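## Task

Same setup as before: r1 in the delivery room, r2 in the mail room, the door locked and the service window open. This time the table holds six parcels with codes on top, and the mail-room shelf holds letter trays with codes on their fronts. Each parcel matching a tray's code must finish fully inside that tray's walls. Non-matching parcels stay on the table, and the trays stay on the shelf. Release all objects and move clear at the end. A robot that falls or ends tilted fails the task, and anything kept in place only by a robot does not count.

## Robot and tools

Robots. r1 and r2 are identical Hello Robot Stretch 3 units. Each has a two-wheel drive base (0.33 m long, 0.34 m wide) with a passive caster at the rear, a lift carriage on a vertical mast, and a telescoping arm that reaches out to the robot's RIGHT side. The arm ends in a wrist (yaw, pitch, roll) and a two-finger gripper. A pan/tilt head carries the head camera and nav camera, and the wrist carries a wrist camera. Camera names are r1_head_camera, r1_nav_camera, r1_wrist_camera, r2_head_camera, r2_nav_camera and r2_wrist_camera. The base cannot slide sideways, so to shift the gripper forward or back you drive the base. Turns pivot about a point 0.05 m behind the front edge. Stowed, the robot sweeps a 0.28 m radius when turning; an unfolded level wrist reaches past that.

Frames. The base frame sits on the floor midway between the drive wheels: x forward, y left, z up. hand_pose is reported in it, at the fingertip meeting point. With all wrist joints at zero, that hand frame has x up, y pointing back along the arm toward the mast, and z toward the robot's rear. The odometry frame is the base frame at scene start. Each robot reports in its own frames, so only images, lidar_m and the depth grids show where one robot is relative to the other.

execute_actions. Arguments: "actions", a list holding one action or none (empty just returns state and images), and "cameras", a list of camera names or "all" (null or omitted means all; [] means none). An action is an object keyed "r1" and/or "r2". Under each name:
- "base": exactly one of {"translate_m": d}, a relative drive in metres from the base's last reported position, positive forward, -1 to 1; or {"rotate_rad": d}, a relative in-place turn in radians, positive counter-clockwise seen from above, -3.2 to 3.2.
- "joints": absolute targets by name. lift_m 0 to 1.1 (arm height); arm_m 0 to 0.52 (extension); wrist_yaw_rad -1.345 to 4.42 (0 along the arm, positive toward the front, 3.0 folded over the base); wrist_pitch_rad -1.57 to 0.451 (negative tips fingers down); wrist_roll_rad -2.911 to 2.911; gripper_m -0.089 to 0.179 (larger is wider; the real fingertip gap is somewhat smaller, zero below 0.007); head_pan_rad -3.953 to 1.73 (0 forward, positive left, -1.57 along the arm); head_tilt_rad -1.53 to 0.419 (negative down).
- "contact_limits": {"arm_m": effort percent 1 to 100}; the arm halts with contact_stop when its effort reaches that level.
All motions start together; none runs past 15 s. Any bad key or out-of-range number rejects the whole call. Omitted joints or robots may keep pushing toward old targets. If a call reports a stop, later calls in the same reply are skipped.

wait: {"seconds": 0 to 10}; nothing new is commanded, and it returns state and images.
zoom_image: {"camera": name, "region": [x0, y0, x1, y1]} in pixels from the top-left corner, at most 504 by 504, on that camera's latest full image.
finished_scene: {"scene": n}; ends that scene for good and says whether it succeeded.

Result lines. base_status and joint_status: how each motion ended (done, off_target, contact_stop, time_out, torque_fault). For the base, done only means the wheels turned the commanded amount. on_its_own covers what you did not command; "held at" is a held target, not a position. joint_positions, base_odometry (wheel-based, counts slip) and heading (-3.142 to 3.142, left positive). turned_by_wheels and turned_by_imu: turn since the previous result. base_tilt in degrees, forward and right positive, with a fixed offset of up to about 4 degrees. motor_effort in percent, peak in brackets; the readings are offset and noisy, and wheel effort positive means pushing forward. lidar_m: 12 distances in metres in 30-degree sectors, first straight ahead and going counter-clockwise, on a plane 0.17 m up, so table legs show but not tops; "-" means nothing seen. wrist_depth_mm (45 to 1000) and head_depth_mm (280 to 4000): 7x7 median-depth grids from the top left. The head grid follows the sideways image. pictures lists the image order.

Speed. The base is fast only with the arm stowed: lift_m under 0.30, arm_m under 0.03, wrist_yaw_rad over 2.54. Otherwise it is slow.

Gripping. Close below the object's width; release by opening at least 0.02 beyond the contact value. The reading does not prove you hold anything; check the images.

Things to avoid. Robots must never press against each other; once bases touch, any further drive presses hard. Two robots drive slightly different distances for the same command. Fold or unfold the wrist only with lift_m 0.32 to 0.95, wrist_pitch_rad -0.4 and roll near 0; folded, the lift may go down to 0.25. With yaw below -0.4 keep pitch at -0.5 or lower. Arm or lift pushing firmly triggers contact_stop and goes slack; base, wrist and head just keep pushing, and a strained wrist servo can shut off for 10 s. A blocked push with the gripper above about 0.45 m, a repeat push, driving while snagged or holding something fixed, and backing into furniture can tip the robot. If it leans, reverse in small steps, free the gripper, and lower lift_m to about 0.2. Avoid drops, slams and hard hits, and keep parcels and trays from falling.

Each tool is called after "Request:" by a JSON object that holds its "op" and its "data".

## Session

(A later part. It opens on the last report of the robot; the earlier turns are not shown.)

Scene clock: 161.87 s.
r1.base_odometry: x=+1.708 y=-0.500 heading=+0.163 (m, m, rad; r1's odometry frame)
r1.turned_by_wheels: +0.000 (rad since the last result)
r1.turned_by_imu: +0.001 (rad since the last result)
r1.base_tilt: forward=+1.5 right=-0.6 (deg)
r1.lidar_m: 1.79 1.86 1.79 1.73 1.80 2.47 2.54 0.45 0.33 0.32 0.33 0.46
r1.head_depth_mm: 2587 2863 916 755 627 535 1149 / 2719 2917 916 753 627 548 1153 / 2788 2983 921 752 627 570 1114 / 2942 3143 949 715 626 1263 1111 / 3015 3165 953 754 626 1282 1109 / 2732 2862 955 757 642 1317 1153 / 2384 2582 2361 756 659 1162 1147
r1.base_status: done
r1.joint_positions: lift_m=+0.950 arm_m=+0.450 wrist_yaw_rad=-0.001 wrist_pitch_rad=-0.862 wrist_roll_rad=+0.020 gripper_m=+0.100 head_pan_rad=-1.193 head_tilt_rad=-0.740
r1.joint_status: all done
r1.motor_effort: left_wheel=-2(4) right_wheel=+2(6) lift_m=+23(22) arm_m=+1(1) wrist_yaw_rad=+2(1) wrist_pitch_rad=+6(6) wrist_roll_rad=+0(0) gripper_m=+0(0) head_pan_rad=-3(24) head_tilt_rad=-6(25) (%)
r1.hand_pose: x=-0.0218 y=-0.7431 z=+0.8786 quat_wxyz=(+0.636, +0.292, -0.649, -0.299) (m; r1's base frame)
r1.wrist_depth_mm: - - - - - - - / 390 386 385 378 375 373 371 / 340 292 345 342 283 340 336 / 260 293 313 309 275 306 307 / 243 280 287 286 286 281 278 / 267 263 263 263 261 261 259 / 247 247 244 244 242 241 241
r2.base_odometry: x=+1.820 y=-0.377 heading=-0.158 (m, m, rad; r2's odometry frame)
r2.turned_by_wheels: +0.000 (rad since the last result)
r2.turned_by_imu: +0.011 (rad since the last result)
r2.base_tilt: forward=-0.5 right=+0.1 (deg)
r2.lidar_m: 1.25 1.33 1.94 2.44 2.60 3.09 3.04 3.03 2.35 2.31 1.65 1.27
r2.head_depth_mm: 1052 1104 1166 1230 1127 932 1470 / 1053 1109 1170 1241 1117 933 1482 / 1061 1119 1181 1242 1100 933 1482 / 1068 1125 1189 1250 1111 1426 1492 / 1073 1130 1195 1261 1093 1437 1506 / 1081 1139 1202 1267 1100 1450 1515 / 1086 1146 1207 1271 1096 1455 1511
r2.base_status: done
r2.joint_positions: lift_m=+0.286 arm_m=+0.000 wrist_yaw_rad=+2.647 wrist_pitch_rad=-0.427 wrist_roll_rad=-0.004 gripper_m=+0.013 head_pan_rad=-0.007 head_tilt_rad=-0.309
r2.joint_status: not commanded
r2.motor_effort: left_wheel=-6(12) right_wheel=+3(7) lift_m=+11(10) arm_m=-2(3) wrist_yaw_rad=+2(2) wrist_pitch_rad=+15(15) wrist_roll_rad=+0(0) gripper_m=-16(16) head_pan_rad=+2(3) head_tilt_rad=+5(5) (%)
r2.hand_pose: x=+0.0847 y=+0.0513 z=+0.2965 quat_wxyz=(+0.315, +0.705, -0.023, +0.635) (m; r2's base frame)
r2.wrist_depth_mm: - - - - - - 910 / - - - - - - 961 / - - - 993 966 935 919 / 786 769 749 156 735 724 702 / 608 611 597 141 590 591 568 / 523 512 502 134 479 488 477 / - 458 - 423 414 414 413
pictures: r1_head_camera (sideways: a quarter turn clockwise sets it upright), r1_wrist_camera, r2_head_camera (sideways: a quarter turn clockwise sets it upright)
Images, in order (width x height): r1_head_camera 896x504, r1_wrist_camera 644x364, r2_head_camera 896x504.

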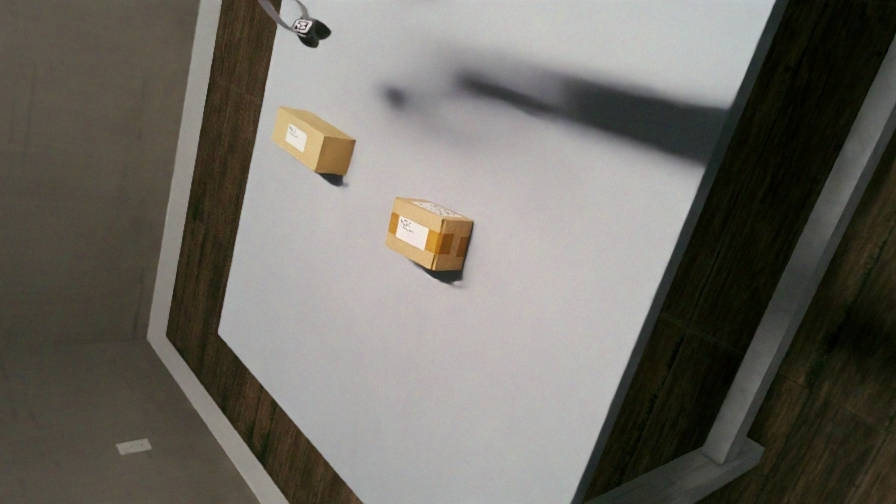

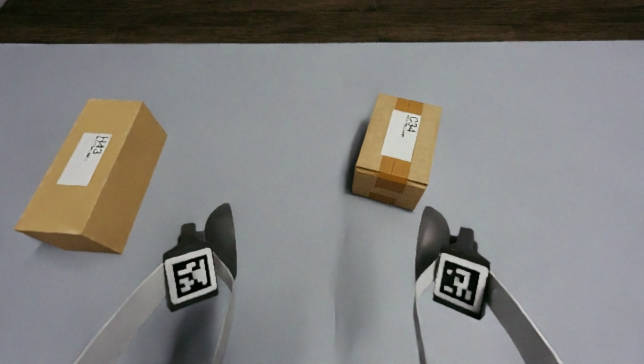

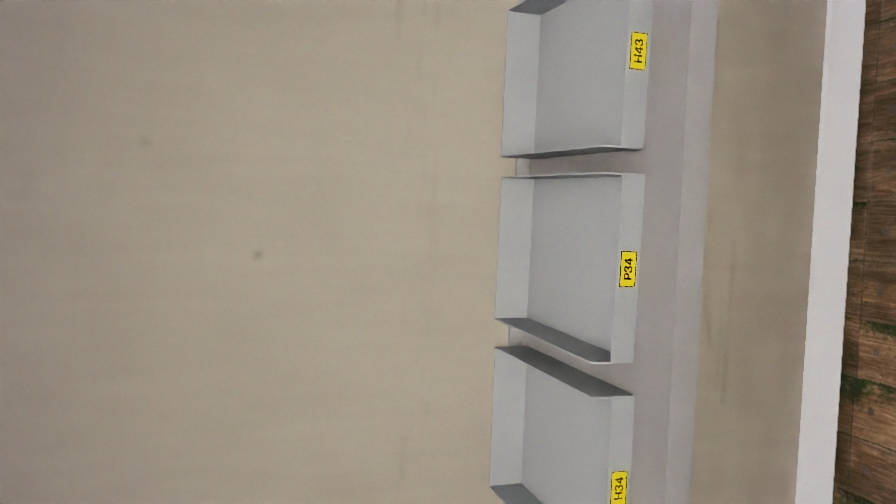

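Request:
{"op": "execute_actions", "data": {"actions": []}}

Scene clock: 167.20 s.
r1.base_odometry: x=+1.708 y=-0.500 heading=+0.163 (m, m, rad; r1's odometry frame)
r1.turned_by_wheels: +0.000 (rad since the last result)
r1.turned_by_imu: +0.001 (rad since the last result)
r1.base_tilt: forward=+1.5 right=-0.6 (deg)
r1.lidar_m: 1.79 1.86 1.78 1.73 1.80 2.48 2.54 0.45 0.33 0.32 0.33 0.46
r1.head_depth_mm: 2592 2837 918 755 628 536 1154 / 2705 2934 918 754 627 547 1150 / 2763 3024 919 752 626 570 1112 / 2915 3140 951 714 625 1268 1108 / 3063 3144 952 757 628 1286 1112 / 2732 2912 949 754 643 1315 1149 / 2367 2577 2344 756 658 1158 1149
r1.base_status: done
r1.joint_positions: lift_m=+0.950 arm_m=+0.450 wrist_yaw_rad=-0.001 wrist_pitch_rad=-0.862 wrist_roll_rad=+0.020 gripper_m=+0.100 head_pan_rad=-1.193 head_tilt_rad=-0.740
r1.joint_status: all done
r1.motor_effort: left_wheel=-3(4) right_wheel=+2(6) lift_m=+22(22) arm_m=+2(1) wrist_yaw_rad=+1(1) wrist_pitch_rad=+6(6) wrist_roll_rad=+0(0) gripper_m=+1(0) head_pan_rad=-2(24) head_tilt_rad=-6(25) (%)
r1.hand_pose: x=-0.0218 y=-0.7431 z=+0.8786 quat_wxyz=(+0.636, +0.292, -0.649, -0.299) (m; r1's base frame)
r1.wrist_depth_mm: - - - - - - - / 385 381 381 385 376 375 372 / 342 293 344 340 282 337 333 / 259 295 309 311 273 305 306 / 242 280 286 283 283 283 279 / 268 265 260 260 260 262 259 / 248 245 247 244 243 241 243
r2.base_odometry: x=+1.820 y=-0.377 heading=-0.158 (m, m, rad; r2's odometry frame)
r2.turned_by_wheels: +0.000 (rad since the last result)
r2.turned_by_imu: +0.000 (rad since the last result)
r2.base_tilt: forward=-0.6 right=+0.0 (deg)
r2.lidar_m: 1.25 1.33 1.94 2.45 2.61 3.10 3.03 3.03 2.36 2.31 1.64 1.27
r2.head_depth_mm: 1048 1106 1162 1232 1121 934 1469 / 1056 1109 1172 1238 1118 932 1483 / 1061 1115 1181 1244 1102 931 1489 / 1069 1127 1184 1253 1111 1425 1496 / 1074 1133 1193 1258 1093 1437 1504 / 1078 1136 1202 1265 1100 1449 1511 / 1087 1140 1208 1272 1097 1460 1523
r2.base_status: done
r2.joint_positions: lift_m=+0.286 arm_m=+0.000 wrist_yaw_rad=+2.647 wrist_pitch_rad=-0.427 wrist_roll_rad=-0.004 gripper_m=+0.013 head_pan_rad=-0.007 head_tilt_rad=-0.309
r2.joint_status: not commanded
r2.motor_effort: left_wheel=-4(12) right_wheel=+3(7) lift_m=+10(10) arm_m=-3(3) wrist_yaw_rad=+2(2) wrist_pitch_rad=+15(15) wrist_roll_rad=+0(0) gripper_m=-16(16) head_pan_rad=+2(3) head_tilt_rad=+5(5) (%)
r2.hand_pose: x=+0.0847 y=+0.0513 z=+0.2965 quat_wxyz=(+0.315, +0.705, -0.023, +0.635) (m; r2's base frame)
r2.wrist_depth_mm: - - - - - - 958 / - - - - - - 965 / - - - 983 952 910 931 / 781 776 759 156 723 701 702 / 618 595 602 141 585 584 579 / 527 508 504 134 481 480 481 / - 455 - 421 421 415 412
pictures: r1_head_camera (sideways: a quarter turn clockwise sets it upright), r1_nav_camera (sideways: a quarter turn counterclockwise sets it upright), r1_wrist_camera, r2_head_camera (sideways: a quarter turn clockwise sets it upright), r2_nav_camera (sideways: a quarter turn counterclockwise sets it upright), r2_wrist_camera
Images, in order (width x height): r1_head_camera 896x504, r1_nav_camera 672x504, r1_wrist_camera 644x364, r2_head_camera 896x504, r2_nav_camera 672x504, r2_wrist_camera 644x364.

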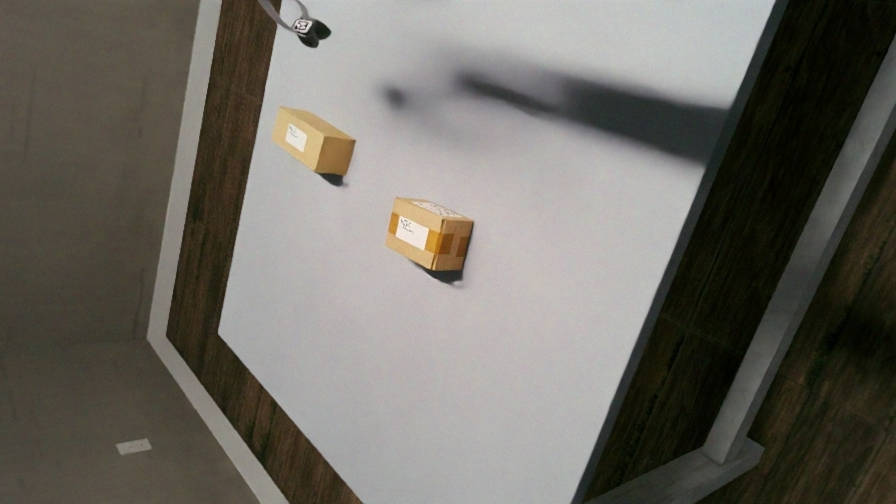

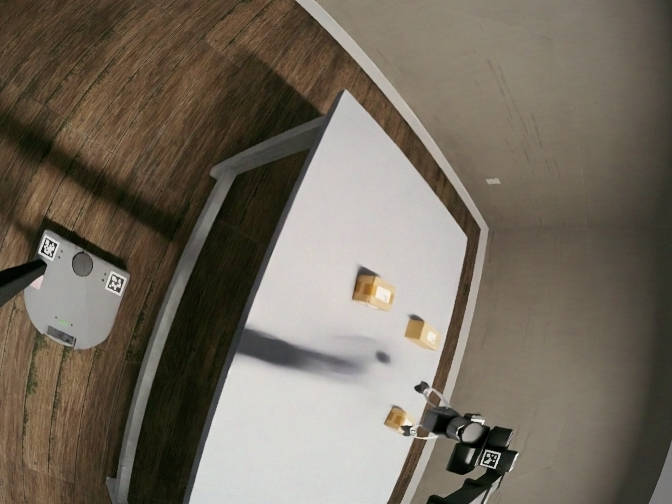

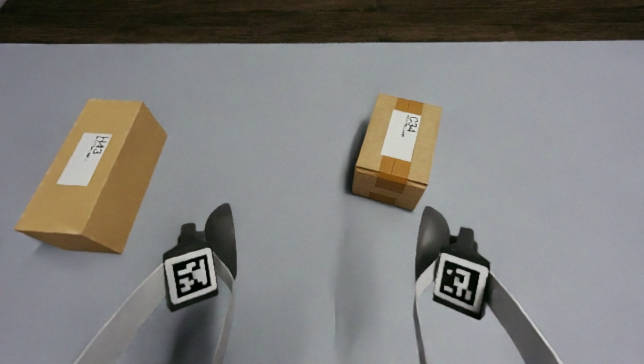

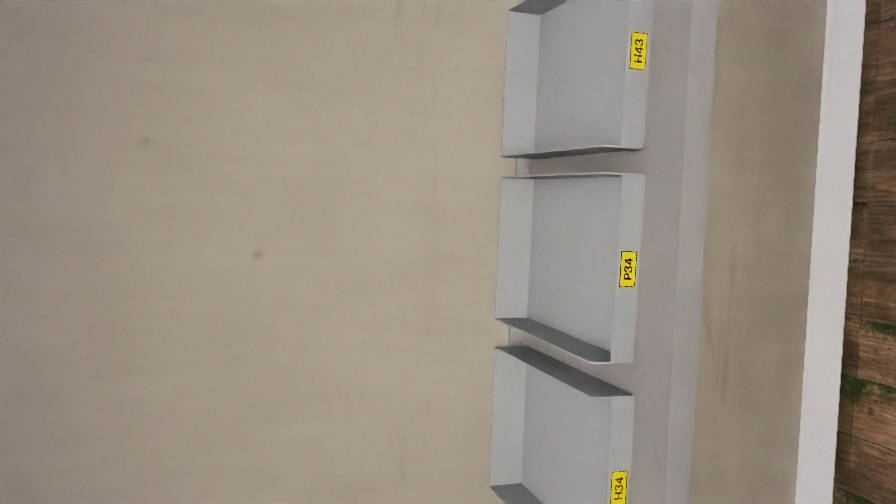

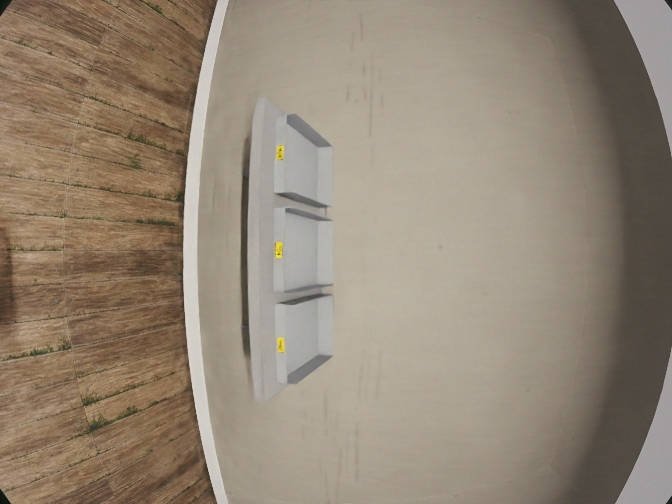

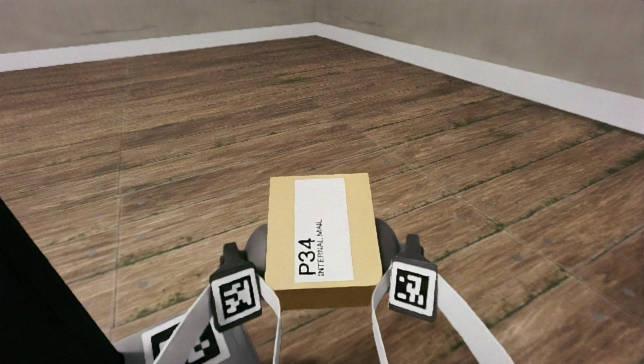

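Request:
{"op": "execute_actions", "data": {"actions": [{"r1": {"base": {"translate_m": 0.205}, "joints": {"arm_m": 0.52, "wrist_yaw_rad": -0.15}}, "r2": {"base": {"translate_m": 0.42}, "joints": {"lift_m": 0.72}}}], "cameras": ["r1_wrist_camera", "r2_head_camera"]}}

Scene clock: 173.97 s.
r1.base_odometry: x=+1.911 y=-0.466 heading=+0.163 (m, m, rad; r1's odometry frame)
r1.turned_by_wheels: +0.000 (rad since the last result)
r1.turned_by_imu: +0.002 (rad since the last result)
r1.base_tilt: forward=+1.6 right=-0.6 (deg)
r1.lidar_m: 1.58 1.65 1.78 1.72 1.79 2.47 2.74 0.45 0.33 0.32 0.33 0.46
r1.head_depth_mm: 2585 2862 955 712 627 536 1151 / 2728 2910 955 754 625 546 1155 / 2816 2994 951 755 625 571 1111 / 2943 3149 953 755 627 1259 1114 / 2889 3030 2355 755 627 1290 1113 / 2437 2641 2358 755 642 953 1152 / 2098 2262 2265 1871 676 1323 1156
r1.base_status: done
r1.joint_positions: lift_m=+0.950 arm_m=+0.520 wrist_yaw_rad=-0.149 wrist_pitch_rad=-0.862 wrist_roll_rad=+0.020 gripper_m=+0.100 head_pan_rad=-1.193 head_tilt_rad=-0.741
r1.joint_status: all done
r1.motor_effort: left_wheel=-2(4) right_wheel=+2(5) lift_m=+21(21) arm_m=+2(2) wrist_yaw_rad=-1(2) wrist_pitch_rad=+6(6) wrist_roll_rad=+0(0) gripper_m=+0(0) head_pan_rad=-3(3) head_tilt_rad=-6(6) (%)
r1.hand_pose: x=-0.0436 y=-0.8114 z=+0.8786 quat_wxyz=(+0.612, +0.244, -0.668, -0.345) (m; r1's base frame)
r1.wrist_depth_mm: - - - - - - - / - - - - 372 375 371 / 347 342 343 341 339 338 278 / 315 313 313 299 305 306 252 / 288 288 280 238 283 282 271 / 267 265 261 216 262 262 259 / 248 246 245 235 242 242 241
r2.base_odometry: x=+2.235 y=-0.443 heading=-0.158 (m, m, rad; r2's odometry frame)
r2.turned_by_wheels: +0.000 (rad since the last result)
r2.turned_by_imu: +0.005 (rad since the last result)
r2.base_tilt: forward=-0.6 right=+0.1 (deg)
r2.lidar_m: 0.83 0.89 1.30 2.41 2.57 3.54 3.45 3.08 2.39 2.34 1.09 0.85
r2.head_depth_mm: 684 718 758 802 851 830 656 / 688 723 764 807 860 802 645 / 691 730 770 812 865 826 656 / 696 732 775 817 864 821 652 / 702 739 779 826 872 801 650 / 706 743 784 832 877 794 632 / 711 749 791 837 884 817 624
r2.base_status: done
r2.joint_positions: lift_m=+0.719 arm_m=+0.000 wrist_yaw_rad=+2.647 wrist_pitch_rad=-0.426 wrist_roll_rad=-0.004 gripper_m=+0.013 head_pan_rad=-0.007 head_tilt_rad=-0.308
r2.joint_status: all done
r2.motor_effort: left_wheel=-5(16) right_wheel=+3(8) lift_m=+43(44) arm_m=-3(2) wrist_yaw_rad=+2(2) wrist_pitch_rad=+14(15) wrist_roll_rad=+0(0) gripper_m=-16(16) head_pan_rad=+3(2) head_tilt_rad=+5(5) (%)
r2.hand_pose: x=+0.0848 y=+0.0514 z=+0.7302 quat_wxyz=(+0.314, +0.705, -0.023, +0.635) (m; r2's base frame)
r2.wrist_depth_mm: - - - - 527 424 347 / - - - - - 356 296 / - - - - - 838 620 / - - - 156 - 905 696 / - - - 142 - 963 719 / - - - 134 991 959 746 / - 911 859 896 844 866 766
pictures: r1_wrist_camera, r2_head_camera (sideways: a quarter turn clockwise sets it upright)
Images, in order (width x height): r1_wrist_camera 644x364, r2_head_camera 896x504.

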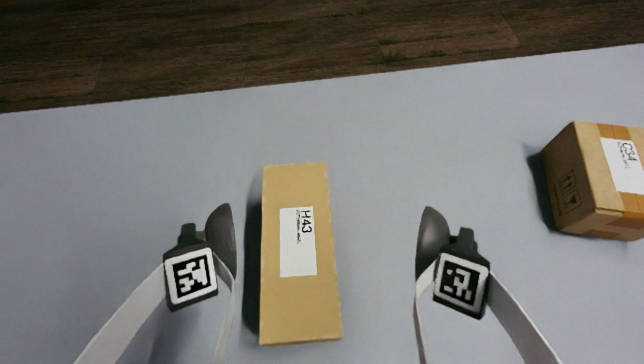

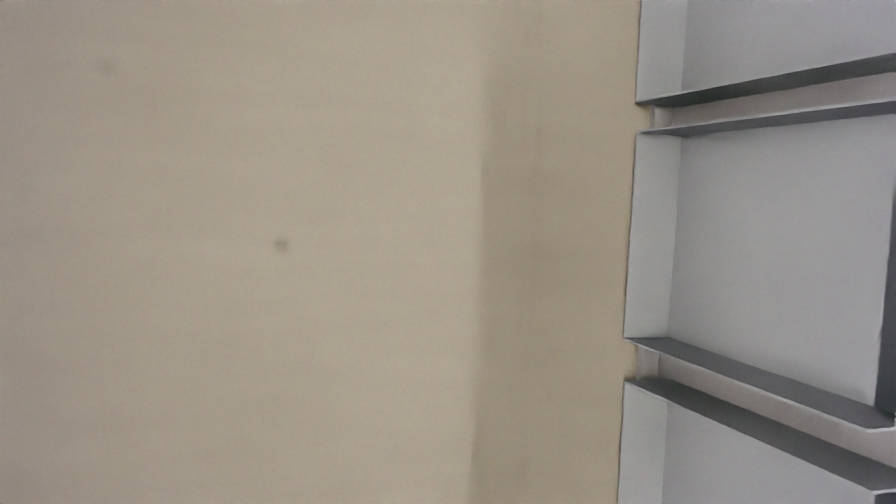

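Request:
{"op": "execute_actions", "data": {"actions": [{"r1": {"base": {"translate_m": 0.009}, "joints": {"wrist_yaw_rad": -0.09, "lift_m": 0.90}}, "r2": {"base": {"rotate_rad": 1.46}, "joints": {"lift_m": 0.95, "wrist_yaw_rad": 0.0, "wrist_pitch_rad": -0.85, "head_pan_rad": -1.57, "head_tilt_rad": -0.7}}}], "cameras": ["r1_wrist_camera", "r2_head_camera", "r2_wrist_camera"]}}

Scene clock: 181.17 s.
r1.base_odometry: x=+1.920 y=-0.465 heading=+0.163 (m, m, rad; r1's odometry frame)
r1.turned_by_wheels: +0.000 (rad since the last result)
r1.turned_by_imu: +0.002 (rad since the last result)
r1.base_tilt: forward=+1.5 right=-0.6 (deg)
r1.lidar_m: 1.57 1.64 1.79 1.72 1.80 2.47 2.75 0.45 0.33 0.32 0.33 0.45
r1.head_depth_mm: 2616 2866 950 713 628 536 1152 / 2705 2938 949 752 625 546 1150 / 2851 3020 948 756 629 571 1112 / 2941 3135 951 756 625 1264 1110 / 2895 3022 2328 756 627 1282 1111 / 2396 2629 2338 778 642 924 1158 / 2098 2228 2274 1859 675 1323 1148
r1.base_status: done
r1.joint_positions: lift_m=+0.900 arm_m=+0.520 wrist_yaw_rad=-0.092 wrist_pitch_rad=-0.862 wrist_roll_rad=+0.020 gripper_m=+0.100 head_pan_rad=-1.193 head_tilt_rad=-0.741
r1.joint_status: all done
r1.motor_effort: left_wheel=-2(5) right_wheel=+2(5) lift_m=+23(22) arm_m=+1(2) wrist_yaw_rad=+2(2) wrist_pitch_rad=+6(6) wrist_roll_rad=+0(0) gripper_m=+0(0) head_pan_rad=-4(4) head_tilt_rad=-6(6) (%)
r1.hand_pose: x=-0.0352 y=-0.8125 z=+0.8286 quat_wxyz=(+0.622, +0.263, -0.661, -0.328) (m; r1's base frame)
r1.wrist_depth_mm: - - - - - - 340 / 315 314 310 307 307 305 299 / 284 280 279 214 276 273 267 / 257 256 254 193 254 250 247 / 236 235 235 177 230 231 229 / 217 218 212 164 213 213 212 / 203 201 201 193 197 197 197
r2.base_odometry: x=+2.235 y=-0.443 heading=+1.302 (m, m, rad; r2's odometry frame)
r2.turned_by_wheels: +1.460 (rad since the last result)
r2.turned_by_imu: +1.485 (rad since the last result)
r2.base_tilt: forward=-0.5 right=+0.1 (deg)
r2.lidar_m: 2.40 2.49 3.31 3.45 3.39 2.45 2.34 1.21 0.87 0.83 0.86 1.16
r2.head_depth_mm: 710 792 884 838 - - - / 710 792 881 810 704 - - / 708 789 879 796 704 - - / 708 790 875 807 701 - 1187 / 706 788 875 806 651 1306 1208 / 704 787 871 783 651 1301 1209 / 703 782 877 779 639 1296 1203
r2.base_status: done
r2.joint_positions: lift_m=+0.949 arm_m=+0.000 wrist_yaw_rad=+0.004 wrist_pitch_rad=-0.858 wrist_roll_rad=-0.004 gripper_m=+0.013 head_pan_rad=-1.563 head_tilt_rad=-0.691
r2.joint_status: all done
r2.motor_effort: left_wheel=-4(11) right_wheel=+2(7) lift_m=+43(43) arm_m=-3(3) wrist_yaw_rad=-4(3) wrist_pitch_rad=+5(16) wrist_roll_rad=+0(0) gripper_m=-17(15) head_pan_rad=-3(32) head_tilt_rad=-5(38) (%)
r2.hand_pose: x=-0.0211 y=-0.2944 z=+0.8782 quat_wxyz=(+0.645, +0.296, -0.641, -0.293) (m; r2's base frame)
r2.wrist_depth_mm: 464 410 457 438 437 454 404 / 393 364 397 402 388 394 370 / 320 343 340 339 345 343 345 / 323 321 318 156 318 326 330 / 310 325 324 142 - - - / - - - 134 - - 974 / 930 925 913 918 919 913 959
pictures: r1_wrist_camera, r2_head_camera (sideways: a quarter turn clockwise sets it upright), r2_wrist_camera
Images, in order (width x height): r1_wrist_camera 644x364, r2_head_camera 896x504, r2_wrist_camera 644x364.

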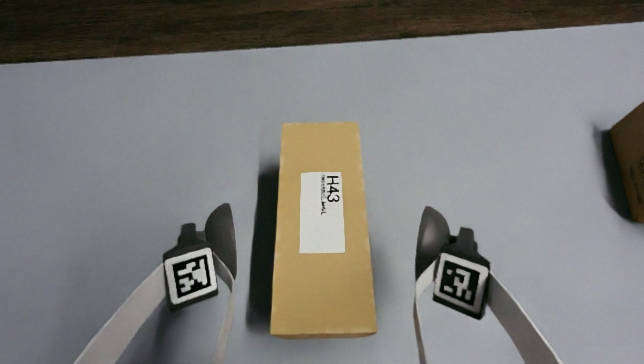

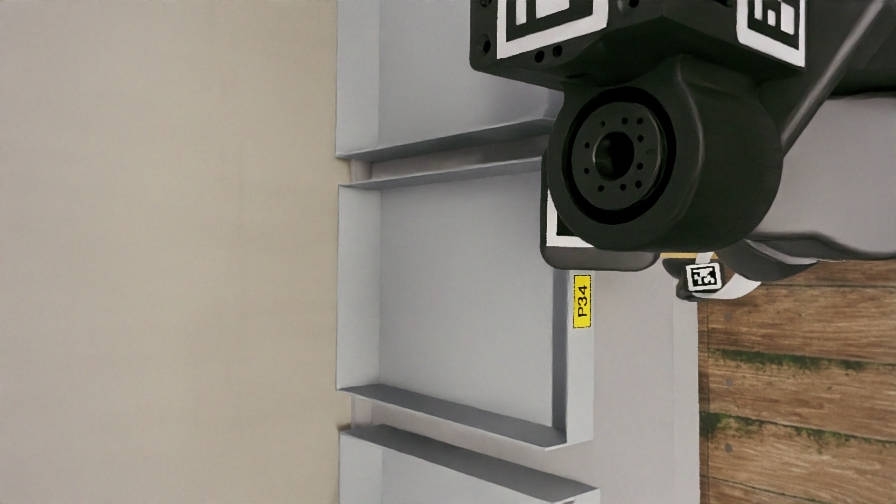

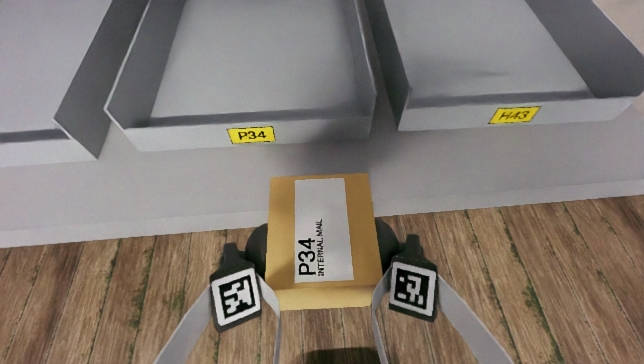

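Request:
{"op": "execute_actions", "data": {"actions": [{"r1": {"joints": {"lift_m": 0.862}}, "r2": {"base": {"translate_m": 0.07}, "joints": {"arm_m": 0.26}}}], "cameras": ["r1_wrist_camera", "r2_wrist_camera"]}}

Request:
{"op": "execute_actions", "data": {"actions": [{"r1": {"joints": {"gripper_m": 0.013}}, "r2": {"joints": {"lift_m": 0.885}}}], "cameras": ["r1_wrist_camera", "r2_wrist_camera"]}}

Scene clock: 186.80 s.
r1.base_odometry: x=+1.920 y=-0.465 heading=+0.163 (m, m, rad; r1's odometry frame)
r1.turned_by_wheels: +0.000 (rad since the last result)
r1.turned_by_imu: +0.001 (rad since the last result)
r1.base_tilt: forward=+1.5 right=-0.5 (deg)
r1.lidar_m: 1.57 1.64 1.79 1.72 1.79 2.46 2.75 0.45 0.33 0.32 0.33 0.45
r1.head_depth_mm: 2610 2850 952 715 625 536 1151 / 2677 2955 954 753 627 547 1148 / 2833 3007 953 754 625 570 1106 / 2944 3156 951 754 626 1265 1111 / 2868 3006 2350 757 625 1288 1114 / 2432 2617 2336 779 642 925 1156 / 2084 2226 2285 1856 674 1316 1148
r1.base_status: not commanded
r1.joint_positions: lift_m=+0.862 arm_m=+0.520 wrist_yaw_rad=-0.092 wrist_pitch_rad=-0.862 wrist_roll_rad=+0.020 gripper_m=+0.100 head_pan_rad=-1.193 head_tilt_rad=-0.741
r1.joint_status: all done
r1.motor_effort: left_wheel=-2(2) right_wheel=+2(2) lift_m=+22(23) arm_m=+1(1) wrist_yaw_rad=+2(1) wrist_pitch_rad=+6(6) wrist_roll_rad=+0(0) gripper_m=+1(0) head_pan_rad=-4(5) head_tilt_rad=-6(6) (%)
r1.hand_pose: x=-0.0352 y=-0.8125 z=+0.7906 quat_wxyz=(+0.622, +0.263, -0.661, -0.328) (m; r1's base frame)
r1.wrist_depth_mm: - 291 288 288 283 282 281 / 259 260 257 256 254 253 252 / 234 234 232 165 229 227 225 / 213 211 211 150 209 207 205 / 195 195 191 137 191 191 189 / 180 180 175 127 175 177 175 / 168 166 163 160 162 162 163
r2.base_odometry: x=+2.254 y=-0.375 heading=+1.302 (m, m, rad; r2's odometry frame)
r2.turned_by_wheels: +0.000 (rad since the last result)
r2.turned_by_imu: +0.001 (rad since the last result)
r2.base_tilt: forward=-0.5 right=+0.0 (deg)
r2.lidar_m: 2.34 2.42 3.23 3.45 3.51 2.52 2.41 1.20 0.87 0.83 0.86 1.15
r2.head_depth_mm: 709 767 - 788 657 1308 1214 / 707 - - 785 651 1303 1210 / 707 763 - 783 650 1305 1211 / 704 774 874 760 651 1304 1209 / 705 784 873 805 651 1302 1206 / 702 784 877 803 647 1302 1205 / 701 784 874 802 637 1299 1203
r2.base_status: done
r2.joint_positions: lift_m=+0.949 arm_m=+0.260 wrist_yaw_rad=+0.002 wrist_pitch_rad=-0.859 wrist_roll_rad=-0.004 gripper_m=+0.013 head_pan_rad=-1.563 head_tilt_rad=-0.691
r2.joint_status: all done
r2.motor_effort: left_wheel=-5(8) right_wheel=+3(6) lift_m=+43(43) arm_m=+2(2) wrist_yaw_rad=-2(4) wrist_pitch_rad=+5(6) wrist_roll_rad=+1(0) gripper_m=-16(16) head_pan_rad=-3(3) head_tilt_rad=-5(6) (%)
r2.hand_pose: x=-0.0213 y=-0.5538 z=+0.8781 quat_wxyz=(+0.645, +0.296, -0.641, -0.294) (m; r2's base frame)
r2.wrist_depth_mm: 332 335 334 347 354 360 364 / 350 346 354 373 359 380 383 / 352 326 343 351 343 333 345 / 317 270 315 156 317 268 312 / 287 250 286 141 286 243 287 / 254 235 262 134 258 233 256 / 210 225 239 241 240 210 219
pictures: r1_wrist_camera, r2_wrist_camera
Images, in order (width x height): r1_wrist_camera 644x364, r2_wrist_camera 644x364.

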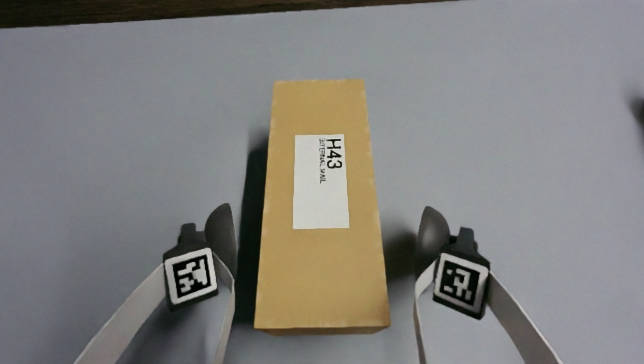

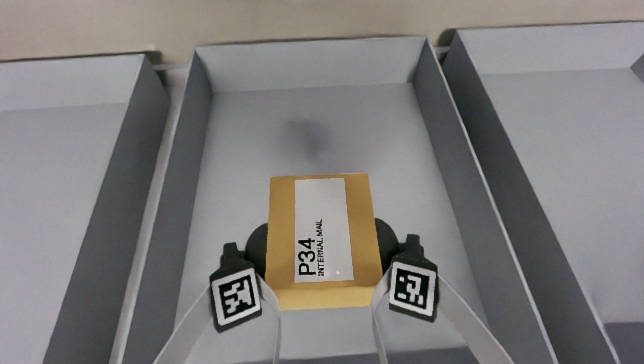

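Scene clock: 188.23 s.
r1.base_odometry: x=+1.920 y=-0.465 heading=+0.163 (m, m, rad; r1's odometry frame)
r1.turned_by_wheels: +0.000 (rad since the last result)
r1.turned_by_imu: +0.000 (rad since the last result)
r1.base_tilt: forward=+1.5 right=-0.6 (deg)
r1.lidar_m: 1.57 1.63 1.79 1.72 1.79 2.46 2.75 0.45 0.33 0.32 0.34 0.45
r1.head_depth_mm: 2627 2848 955 715 627 536 1152 / 2730 2952 953 755 627 547 1154 / 2802 3024 950 756 626 570 1106 / 2912 3151 953 754 627 1263 1112 / 2837 3023 2351 753 625 1289 1113 / 2416 2607 2344 778 642 920 1151 / 2108 2246 2243 1863 676 1317 1152
r1.base_status: not commanded
r1.joint_positions: lift_m=+0.862 arm_m=+0.520 wrist_yaw_rad=-0.090 wrist_pitch_rad=-0.860 wrist_roll_rad=+0.020 gripper_m=+0.014 head_pan_rad=-1.193 head_tilt_rad=-0.741
r1.joint_status: all done
r1.motor_effort: left_wheel=-2(2) right_wheel=+2(2) lift_m=+22(21) arm_m=+0(1) wrist_yaw_rad=+1(2) wrist_pitch_rad=+5(6) wrist_roll_rad=+0(0) gripper_m=-22(100) head_pan_rad=-4(4) head_tilt_rad=-6(6) (%)
r1.hand_pose: x=-0.0350 y=-0.8129 z=+0.7909 quat_wxyz=(+0.622, +0.262, -0.661, -0.327) (m; r1's base frame)
r1.wrist_depth_mm: - 295 292 291 286 286 283 / 263 259 258 256 255 253 248 / 234 235 231 164 231 229 225 / 214 213 212 150 208 207 205 / 196 196 194 137 190 191 190 / 180 180 174 127 127 175 176 / 167 167 166 160 162 163 163
r2.base_odometry: x=+2.254 y=-0.375 heading=+1.302 (m, m, rad; r2's odometry frame)
r2.turned_by_wheels: +0.000 (rad since the last result)
r2.turned_by_imu: +0.000 (rad since the last result)
r2.base_tilt: forward=-0.6 right=+0.0 (deg)
r2.lidar_m: 2.33 2.41 3.23 3.45 3.51 2.52 2.41 1.21 0.87 0.83 0.86 1.16
r2.head_depth_mm: 708 792 864 - 655 1339 1211 / 707 789 - 747 650 1309 1210 / 705 790 - - 651 1301 1211 / 705 786 869 831 651 1306 1204 / 703 785 871 806 651 1304 1205 / 702 784 877 803 646 1300 1204 / 702 781 876 801 637 1299 1203
r2.base_status: not commanded
r2.joint_positions: lift_m=+0.886 arm_m=+0.260 wrist_yaw_rad=+0.002 wrist_pitch_rad=-0.860 wrist_roll_rad=-0.004 gripper_m=+0.013 head_pan_rad=-1.563 head_tilt_rad=-0.691
r2.joint_status: all done
r2.motor_effort: left_wheel=-5(6) right_wheel=+3(3) lift_m=+11(38) arm_m=+2(2) wrist_yaw_rad=-3(2) wrist_pitch_rad=+6(6) wrist_roll_rad=+1(0) gripper_m=-16(16) head_pan_rad=-2(2) head_tilt_rad=-5(6) (%)
r2.hand_pose: x=-0.0213 y=-0.5537 z=+0.8146 quat_wxyz=(+0.645, +0.296, -0.641, -0.294) (m; r2's base frame)
r2.wrist_depth_mm: 287 283 312 317 314 274 329 / 289 255 305 300 302 233 298 / 216 242 268 266 267 221 254 / 202 208 241 156 237 211 183 / 187 204 220 141 219 211 167 / 154 193 201 134 198 197 162 / 144 182 181 184 183 184 148
pictures: r1_wrist_camera, r2_wrist_camera
Images, in order (width x height): r1_wrist_camera 644x364, r2_wrist_camera 644x364.

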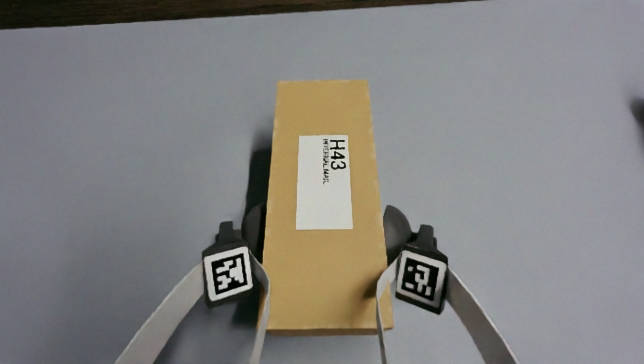

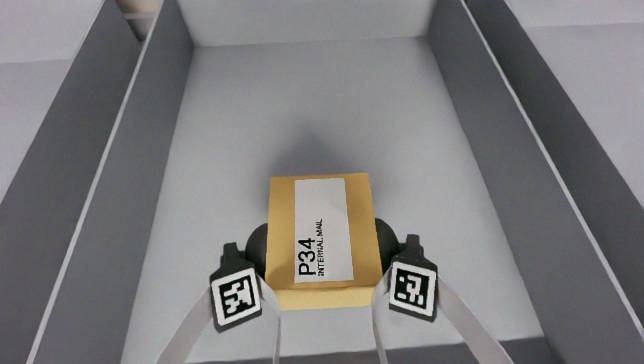

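Request:
{"op": "execute_actions", "data": {"actions": [{"r1": {"joints": {"lift_m": 0.89}}, "r2": {"joints": {"lift_m": 0.869}}}], "cameras": ["r2_wrist_camera"]}}

Scene clock: 191.90 s.
r1.base_odometry: x=+1.920 y=-0.465 heading=+0.163 (m, m, rad; r1's odometry frame)
r1.turned_by_wheels: +0.000 (rad since the last result)
r1.turned_by_imu: +0.001 (rad since the last result)
r1.base_tilt: forward=+1.5 right=-0.6 (deg)
r1.lidar_m: 1.57 1.64 1.79 1.73 1.79 2.47 2.75 0.45 0.33 0.32 0.34 0.45
r1.head_depth_mm: 2584 2893 954 713 625 536 1149 / 2676 2930 952 753 624 548 1152 / 2868 3005 949 755 626 570 1105 / 2922 3136 952 757 627 1273 1113 / 2868 3026 2343 755 626 1299 1114 / 2415 2623 2329 780 642 920 1153 / 2071 2232 2291 1859 676 1317 1157
r1.base_status: not commanded
r1.joint_positions: lift_m=+0.890 arm_m=+0.520 wrist_yaw_rad=-0.090 wrist_pitch_rad=-0.867 wrist_roll_rad=+0.020 gripper_m=+0.014 head_pan_rad=-1.193 head_tilt_rad=-0.741
r1.joint_status: all done
r1.motor_effort: left_wheel=-1(2) right_wheel=+2(2) lift_m=+28(29) arm_m=+1(1) wrist_yaw_rad=+1(1) wrist_pitch_rad=+8(8) wrist_roll_rad=+0(0) gripper_m=-22(22) head_pan_rad=-3(3) head_tilt_rad=-6(5) (%)
r1.hand_pose: x=-0.0349 y=-0.8116 z=+0.8176 quat_wxyz=(+0.621, +0.265, -0.660, -0.329) (m; r1's base frame)
r1.wrist_depth_mm: - - - - - 324 319 / 299 295 295 179 290 287 283 / 268 264 266 162 261 261 256 / 244 243 242 149 237 235 236 / 225 224 223 137 217 217 217 / 206 207 197 127 128 202 200 / 192 189 189 184 186 186 186
r2.base_odometry: x=+2.254 y=-0.375 heading=+1.302 (m, m, rad; r2's odometry frame)
r2.turned_by_wheels: +0.000 (rad since the last result)
r2.turned_by_imu: +0.000 (rad since the last result)
r2.base_tilt: forward=-0.5 right=+0.0 (deg)
r2.lidar_m: 2.34 2.42 3.21 3.46 3.48 2.51 2.41 1.20 0.87 0.83 0.86 1.16
r2.head_depth_mm: 709 793 873 - - 1311 1210 / 708 789 854 - 650 1308 1209 / 706 787 848 - 650 1307 1206 / 703 787 871 832 651 1304 1210 / 704 786 873 806 650 1298 1211 / 702 785 875 804 647 1300 1202 / 702 783 875 801 636 1299 1202
r2.base_status: not commanded
r2.joint_positions: lift_m=+0.870 arm_m=+0.260 wrist_yaw_rad=+0.002 wrist_pitch_rad=-0.860 wrist_roll_rad=-0.004 gripper_m=+0.013 head_pan_rad=-1.563 head_tilt_rad=-0.691
r2.joint_status: all done
r2.motor_effort: left_wheel=-5(5) right_wheel=+2(3) lift_m=+11(10) arm_m=+3(2) wrist_yaw_rad=-3(2) wrist_pitch_rad=+6(6) wrist_roll_rad=+1(0) gripper_m=-16(16) head_pan_rad=-3(2) head_tilt_rad=-6(6) (%)
r2.hand_pose: x=-0.0213 y=-0.5537 z=+0.7986 quat_wxyz=(+0.645, +0.296, -0.641, -0.294) (m; r2's base frame)
r2.wrist_depth_mm: 272 260 303 307 304 234 314 / 218 236 279 277 278 219 263 / 206 211 248 249 247 209 181 / 175 206 222 156 220 211 166 / 148 196 201 141 202 197 153 / 146 182 185 134 183 183 146 / 145 170 167 170 169 169 148
pictures: r2_wrist_camera
Images, in order (width x height): r2_wrist_camera 644x364.

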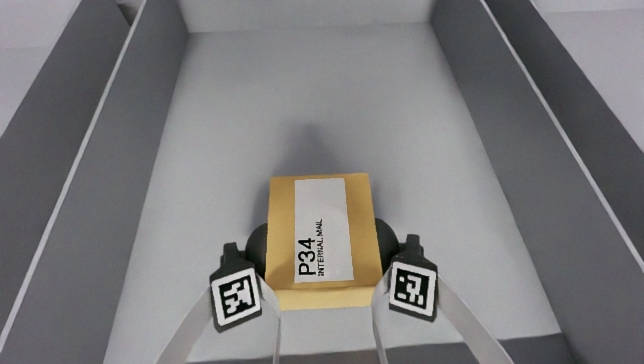

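Request:
{"op": "execute_actions", "data": {"actions": [{"r1": {"base": {"translate_m": -0.1}, "joints": {"lift_m": 0.99}}, "r2": {"joints": {"lift_m": 0.866, "gripper_m": 0.10}}}], "cameras": []}}

Request:
{"op": "execute_actions", "data": {"actions": [{"r1": {"base": {"translate_m": -0.1}, "joints": {"lift_m": 1.05}}, "r2": {"joints": {"lift_m": 0.94}}}], "cameras": ["r2_wrist_camera", "r1_wrist_camera"]}}

Scene clock: 196.00 s.
r1.base_odometry: x=+1.821 y=-0.481 heading=+0.163 (m, m, rad; r1's odometry frame)
r1.turned_by_wheels: +0.000 (rad since the last result)
r1.turned_by_imu: +0.001 (rad since the last result)
r1.base_tilt: forward=+1.4 right=-0.6 (deg)
r1.lidar_m: 1.67 1.74 1.79 1.72 1.79 2.47 2.65 0.45 0.33 0.32 0.33 0.46
r1.head_depth_mm: 2619 2837 952 754 626 535 1150 / 2707 2917 949 715 627 547 1150 / 2823 3005 952 733 626 571 1108 / 2916 3173 949 756 627 1266 1107 / 2986 3124 953 755 626 1283 1107 / 2567 2768 2348 757 642 1106 1153 / 2222 2409 2359 756 657 1269 1154
r1.base_status: done
r1.joint_positions: lift_m=+0.990 arm_m=+0.520 wrist_yaw_rad=-0.090 wrist_pitch_rad=-0.867 wrist_roll_rad=+0.020 gripper_m=+0.014 head_pan_rad=-1.193 head_tilt_rad=-0.741
r1.joint_status: all done
r1.motor_effort: left_wheel=-2(7) right_wheel=+2(4) lift_m=+28(29) arm_m=+1(1) wrist_yaw_rad=+1(1) wrist_pitch_rad=+9(8) wrist_roll_rad=+0(0) gripper_m=-22(22) head_pan_rad=-5(2) head_tilt_rad=-5(6) (%)
r1.hand_pose: x=-0.0349 y=-0.8114 z=+0.9175 quat_wxyz=(+0.621, +0.265, -0.660, -0.329) (m; r1's base frame)
r1.wrist_depth_mm: - - - - - - - / - - - 179 - - - / 399 393 389 162 385 382 379 / 360 360 353 149 352 300 346 / 328 327 327 137 323 270 323 / 306 304 293 128 127 292 298 / 284 282 281 268 274 278 277
r2.base_odometry: x=+2.254 y=-0.375 heading=+1.302 (m, m, rad; r2's odometry frame)
r2.turned_by_wheels: +0.000 (rad since the last result)
r2.turned_by_imu: +0.000 (rad since the last result)
r2.base_tilt: forward=-0.6 right=+0.0 (deg)
r2.lidar_m: 2.34 2.42 3.21 3.45 3.50 2.51 2.41 1.21 0.87 0.83 0.86 1.16
r2.head_depth_mm: 707 792 877 - - 1310 1213 / 708 791 848 - 651 1313 1209 / 706 788 854 - 651 1302 1213 / 705 787 874 832 636 1304 1206 / 703 788 873 808 650 1301 1206 / 702 782 875 803 648 1304 1207 / 701 781 875 802 637 1297 1202
r2.base_status: not commanded
r2.joint_positions: lift_m=+0.867 arm_m=+0.260 wrist_yaw_rad=+0.002 wrist_pitch_rad=-0.860 wrist_roll_rad=-0.004 gripper_m=+0.100 head_pan_rad=-1.563 head_tilt_rad=-0.691
r2.joint_status: all done
r2.motor_effort: left_wheel=-5(5) right_wheel=+3(3) lift_m=+11(11) arm_m=+2(2) wrist_yaw_rad=-3(3) wrist_pitch_rad=+6(6) wrist_roll_rad=+0(1) gripper_m=+0(80) head_pan_rad=-2(2) head_tilt_rad=-6(6) (%)
r2.hand_pose: x=-0.0213 y=-0.5537 z=+0.7956 quat_wxyz=(+0.645, +0.296, -0.641, -0.294) (m; r2's base frame)
r2.wrist_depth_mm: 237 254 300 303 302 232 313 / 212 232 275 276 276 217 207 / 203 211 243 242 240 210 174 / 160 205 219 159 218 209 160 / 148 191 200 145 202 193 152 / 146 179 179 137 177 180 147 / 144 165 168 167 167 167 148
pictures: none
No camera images: the call's "cameras" was empty. Leave "cameras" out to get every camera's image.

Scene clock: 198.13 s.
r1.base_odometry: x=+1.722 y=-0.497 heading=+0.163 (m, m, rad; r1's odometry frame)
r1.turned_by_wheels: +0.000 (rad since the last result)
r1.turned_by_imu: +0.000 (rad since the last result)
r1.base_tilt: forward=+1.4 right=-0.6 (deg)
r1.lidar_m: 1.77 1.84 1.78 1.73 1.79 2.48 2.55 0.45 0.33 0.32 0.33 0.46
r1.head_depth_mm: 2590 2872 951 756 625 535 1153 / 2669 2941 951 754 627 548 1150 / 2812 3036 953 732 626 571 1109 / 2922 3156 953 720 625 1264 1109 / 3045 3180 949 756 628 1296 1111 / 2760 2870 949 753 642 1319 1155 / 2373 2538 2345 756 660 1149 1157
r1.base_status: done
r1.joint_positions: lift_m=+1.050 arm_m=+0.520 wrist_yaw_rad=-0.090 wrist_pitch_rad=-0.868 wrist_roll_rad=+0.020 gripper_m=+0.014 head_pan_rad=-1.193 head_tilt_rad=-0.741
r1.joint_status: all done
r1.motor_effort: left_wheel=-2(8) right_wheel=+2(3) lift_m=+27(29) arm_m=+1(1) wrist_yaw_rad=+1(1) wrist_pitch_rad=+9(8) wrist_roll_rad=+0(0) gripper_m=-22(22) head_pan_rad=-4(5) head_tilt_rad=-6(6) (%)
r1.hand_pose: x=-0.0349 y=-0.8114 z=+0.9775 quat_wxyz=(+0.621, +0.265, -0.660, -0.329) (m; r1's base frame)
r1.wrist_depth_mm: - - - - - - - / - - - 179 - - - / - - - 163 456 457 450 / 436 425 425 148 415 417 413 / 397 391 389 138 381 384 381 / 365 361 348 127 128 355 354 / 339 337 334 324 326 327 329
r2.base_odometry: x=+2.254 y=-0.375 heading=+1.302 (m, m, rad; r2's odometry frame)
r2.turned_by_wheels: +0.000 (rad since the last result)
r2.turned_by_imu: +0.000 (rad since the last result)
r2.base_tilt: forward=-0.6 right=+0.0 (deg)
r2.lidar_m: 2.33 2.41 3.20 3.45 3.49 2.52 2.41 1.20 0.87 0.83 0.86 1.15
r2.head_depth_mm: 710 767 - 778 655 1307 1211 / 708 759 - 764 650 1308 1209 / 706 763 - 764 650 1308 1210 / 705 775 873 740 650 1308 1208 / 705 785 871 807 652 1301 1205 / 703 783 875 803 648 1293 1204 / 701 783 875 800 636 1301 1202
r2.base_status: not commanded
r2.joint_positions: lift_m=+0.939 arm_m=+0.260 wrist_yaw_rad=+0.002 wrist_pitch_rad=-0.860 wrist_roll_rad=-0.004 gripper_m=+0.100 head_pan_rad=-1.563 head_tilt_rad=-0.691
r2.joint_status: all done
r2.motor_effort: left_wheel=-5(5) right_wheel=+2(3) lift_m=+42(44) arm_m=+2(3) wrist_yaw_rad=-2(3) wrist_pitch_rad=+6(6) wrist_roll_rad=+1(1) gripper_m=+0(0) head_pan_rad=-2(2) head_tilt_rad=-5(6) (%)
r2.hand_pose: x=-0.0213 y=-0.5537 z=+0.8681 quat_wxyz=(+0.645, +0.296, -0.641, -0.294) (m; r2's base frame)
r2.wrist_depth_mm: 330 333 330 339 347 354 360 / 339 331 352 362 354 363 379 / 342 301 337 336 327 307 335 / 304 264 305 304 300 252 298 / 273 246 281 271 280 236 273 / 216 229 253 206 248 217 241 / 201 226 232 228 231 223 197
pictures: r1_wrist_camera, r2_wrist_camera
Images, in order (width x height): r1_wrist_camera 644x364, r2_wrist_camera 644x364.

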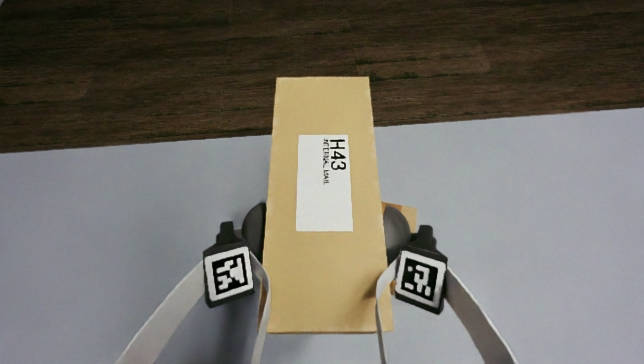

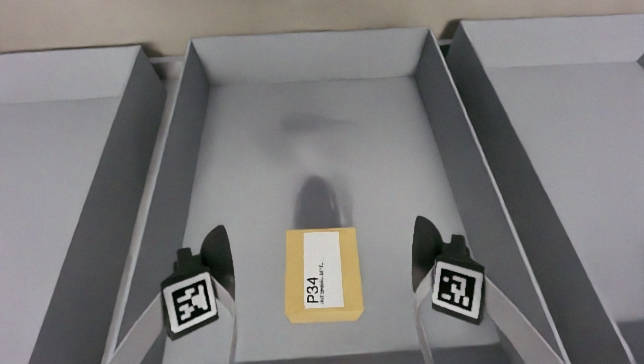

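Request:
{"op": "execute_actions", "data": {"actions": [{"r1": {"base": {"translate_m": -0.27}, "joints": {"arm_m": 0.40, "wrist_yaw_rad": -0.75}}, "r2": {"base": {"rotate_rad": 1.639}, "joints": {"arm_m": 0.0, "wrist_pitch_rad": -0.4, "lift_m": 0.90, "head_pan_rad": 0.0, "head_tilt_rad": -0.2}}}], "cameras": []}}

Request:
{"op": "execute_actions", "data": {"actions": [{"r1": {"base": {"translate_m": -0.58}}, "r2": {"base": {"translate_m": 0.58}, "joints": {"wrist_yaw_rad": 2.65, "lift_m": 0.285}}}], "cameras": ["r2_head_camera", "r1_nav_camera"]}}

Scene clock: 207.70 s.
r1.base_odometry: x=+1.456 y=-0.541 heading=+0.163 (m, m, rad; r1's odometry frame)
r1.turned_by_wheels: +0.000 (rad since the last result)
r1.turned_by_imu: +0.002 (rad since the last result)
r1.base_tilt: forward=+1.6 right=-0.6 (deg)
r1.lidar_m: 2.05 2.13 1.79 1.73 1.80 2.37 2.28 0.45 0.33 0.32 0.33 0.45
r1.head_depth_mm: 2604 2897 952 756 627 536 1153 / 2696 2967 917 756 626 548 1151 / 2827 3022 953 756 625 571 1113 / 2920 3147 948 754 627 1234 1111 / 3037 3118 953 755 626 1296 1109 / 3069 3176 951 753 640 1319 1150 / 2744 2777 951 755 658 1260 1156
r1.base_status: done
r1.joint_positions: lift_m=+1.050 arm_m=+0.400 wrist_yaw_rad=-0.749 wrist_pitch_rad=-0.868 wrist_roll_rad=+0.020 gripper_m=+0.014 head_pan_rad=-1.193 head_tilt_rad=-0.741
r1.joint_status: all done
r1.motor_effort: left_wheel=-2(7) right_wheel=+1(2) lift_m=+29(28) arm_m=-3(4) wrist_yaw_rad=-1(3) wrist_pitch_rad=+9(9) wrist_roll_rad=+0(0) gripper_m=-22(22) head_pan_rad=-4(3) head_tilt_rad=-6(6) (%)
r1.hand_pose: x=-0.1218 y=-0.6530 z=+0.9775 quat_wxyz=(+0.481, +0.037, -0.710, -0.512) (m; r1's base frame)
r1.wrist_depth_mm: - - - 578 572 - - / - - 523 178 516 507 - / - 480 465 162 445 461 458 / 428 431 430 149 422 417 420 / 397 391 390 137 382 336 380 / 364 361 353 127 127 344 304 / 338 334 335 325 328 327 322
r2.base_odometry: x=+2.254 y=-0.375 heading=+2.940 (m, m, rad; r2's odometry frame)
r2.turned_by_wheels: +1.639 (rad since the last result)
r2.turned_by_imu: +1.668 (rad since the last result)
r2.base_tilt: forward=-0.5 right=+0.0 (deg)
r2.lidar_m: 3.44 3.26 2.47 2.41 1.13 0.85 0.83 0.88 1.24 2.34 2.47 3.47
r2.head_depth_mm: 3081 3146 3277 3423 3377 2299 1749 / 3091 3173 3275 3428 3267 2284 1752 / 3081 3208 3316 3499 3258 2266 1740 / 3090 3204 - 3468 3298 2262 1734 / 3087 3237 3346 3458 3234 2251 1732 / 3112 3209 3358 3477 3217 2241 1731 / 3110 3213 3348 3484 3201 2233 1725
r2.base_status: done
r2.joint_positions: lift_m=+0.901 arm_m=+0.000 wrist_yaw_rad=+0.002 wrist_pitch_rad=-0.423 wrist_roll_rad=-0.004 gripper_m=+0.100 head_pan_rad=-0.007 head_tilt_rad=-0.211
r2.joint_status: all done
r2.motor_effort: left_wheel=-4(12) right_wheel=+3(7) lift_m=+10(37) arm_m=-3(3) wrist_yaw_rad=-3(2) wrist_pitch_rad=+13(14) wrist_roll_rad=+0(0) gripper_m=+0(1) head_pan_rad=+3(32) head_tilt_rad=+6(42) (%)
r2.hand_pose: x=-0.0211 y=-0.3690 z=+0.9123 quat_wxyz=(+0.693, +0.150, -0.689, -0.148) (m; r2's base frame)
r2.wrist_depth_mm: - - - - - - 904 / - - - - - - 918 / - - - - - - 914 / - - - - - - 911 / - - - - - - 932 / - - - - - - 957 / - - - - - - 949
pictures: none
No camera images: the call's "cameras" was empty. Leave "cameras" out to get every camera's image.

Scene clock: 214.93 s.
r1.base_odometry: x=+0.883 y=-0.635 heading=+0.162 (m, m, rad; r1's odometry frame)
r1.turned_by_wheels: +0.000 (rad since the last result)
r1.turned_by_imu: +0.001 (rad since the last result)
r1.base_tilt: forward=+1.5 right=-0.6 (deg)
r1.lidar_m: 1.25 2.44 1.79 1.73 1.80 1.76 1.70 1.77 2.43 0.30 0.33 0.45
r1.head_depth_mm: 2610 2850 953 754 625 547 1149 / 2718 2915 952 755 627 546 1091 / 2797 3056 919 755 626 571 1108 / 2910 3138 956 734 628 1239 1106 / 3063 3179 950 713 626 1288 1108 / 3215 3143 953 754 628 1325 1150 / 3356 3190 953 756 661 1263 1155
r1.base_status: done
r1.joint_positions: lift_m=+1.050 arm_m=+0.400 wrist_yaw_rad=-0.749 wrist_pitch_rad=-0.868 wrist_roll_rad=+0.020 gripper_m=+0.014 head_pan_rad=-1.193 head_tilt_rad=-0.741
r1.joint_status: not commanded
r1.motor_effort: left_wheel=-2(7) right_wheel=+2(3) lift_m=+28(27) arm_m=-3(2) wrist_yaw_rad=-1(0) wrist_pitch_rad=+9(9) wrist_roll_rad=+0(0) gripper_m=-21(21) head_pan_rad=-3(3) head_tilt_rad=-6(6) (%)
r1.hand_pose: x=-0.1218 y=-0.6530 z=+0.9775 quat_wxyz=(+0.481, +0.037, -0.710, -0.512) (m; r1's base frame)
r1.wrist_depth_mm: - - - - - - - / - - - 179 - - - / - - - 162 - - - / 429 425 - 149 - - - / 386 393 389 137 - - - / 360 355 350 127 127 - - / 338 335 332 327 - - -
r2.base_odometry: x=+1.685 y=-0.259 heading=+2.940 (m, m, rad; r2's odometry frame)
r2.turned_by_wheels: +0.000 (rad since the last result)
r2.turned_by_imu: +0.006 (rad since the last result)
r2.base_tilt: forward=-0.6 right=+0.0 (deg)
r2.lidar_m: 2.90 3.05 2.44 2.38 1.90 1.44 1.41 1.49 2.12 2.37 2.50 2.97
r2.head_depth_mm: 2548 2648 2726 2862 2925 2295 1759 / 2570 2655 2761 2876 2949 2263 1751 / 2571 2650 2778 2873 2934 2282 1734 / 2532 2672 - 2878 2972 2281 1735 / 2555 2698 2830 2896 2987 2261 1738 / 2604 2696 2770 2895 2982 2241 1741 / 2603 2698 2818 2908 2977 2238 1718
r2.base_status: done
r2.joint_positions: lift_m=+0.286 arm_m=+0.000 wrist_yaw_rad=+2.647 wrist_pitch_rad=-0.422 wrist_roll_rad=-0.004 gripper_m=+0.100 head_pan_rad=-0.007 head_tilt_rad=-0.210
r2.joint_status: all done
r2.motor_effort: left_wheel=-5(13) right_wheel=+2(9) lift_m=+10(11) arm_m=-2(2) wrist_yaw_rad=+3(3) wrist_pitch_rad=+13(13) wrist_roll_rad=+1(0) gripper_m=+0(0) head_pan_rad=+3(3) head_tilt_rad=+6(7) (%)
r2.hand_pose: x=+0.0851 y=+0.0518 z=+0.2975 quat_wxyz=(+0.313, +0.705, -0.025, +0.636) (m; r2's base frame)
r2.wrist_depth_mm: - - - - - - - / - - - - - - - / - - - - 965 950 951 / 773 765 753 742 721 728 708 / 619 620 620 597 613 588 572 / 528 511 500 490 478 484 483 / - - 435 423 421 417 414
pictures: r1_nav_camera (sideways: a quarter turn counterclockwise sets it upright), r2_head_camera (sideways: a quarter turn clockwise sets it upright)
Images, in order (width x height): r1_nav_camera 672x504, r2_head_camera 896x504.

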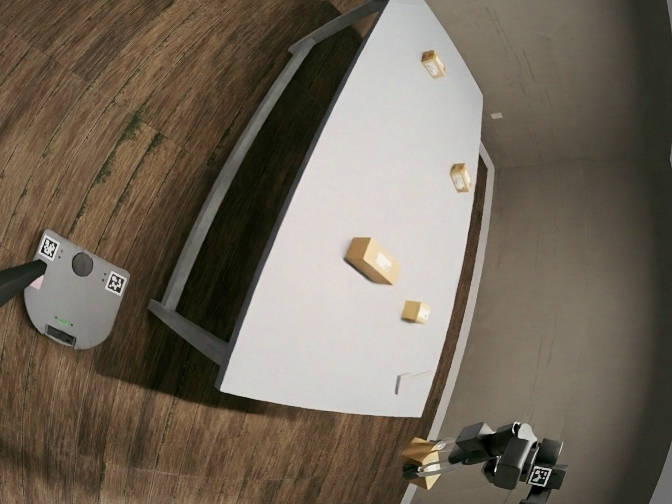

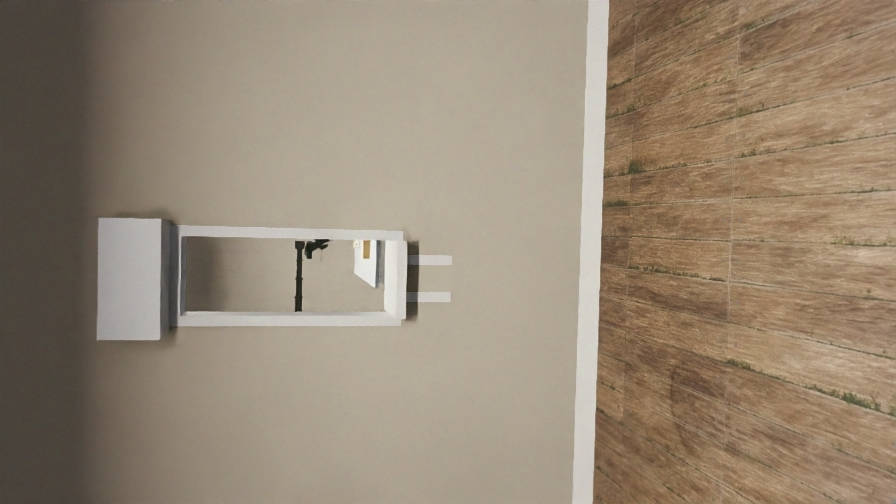

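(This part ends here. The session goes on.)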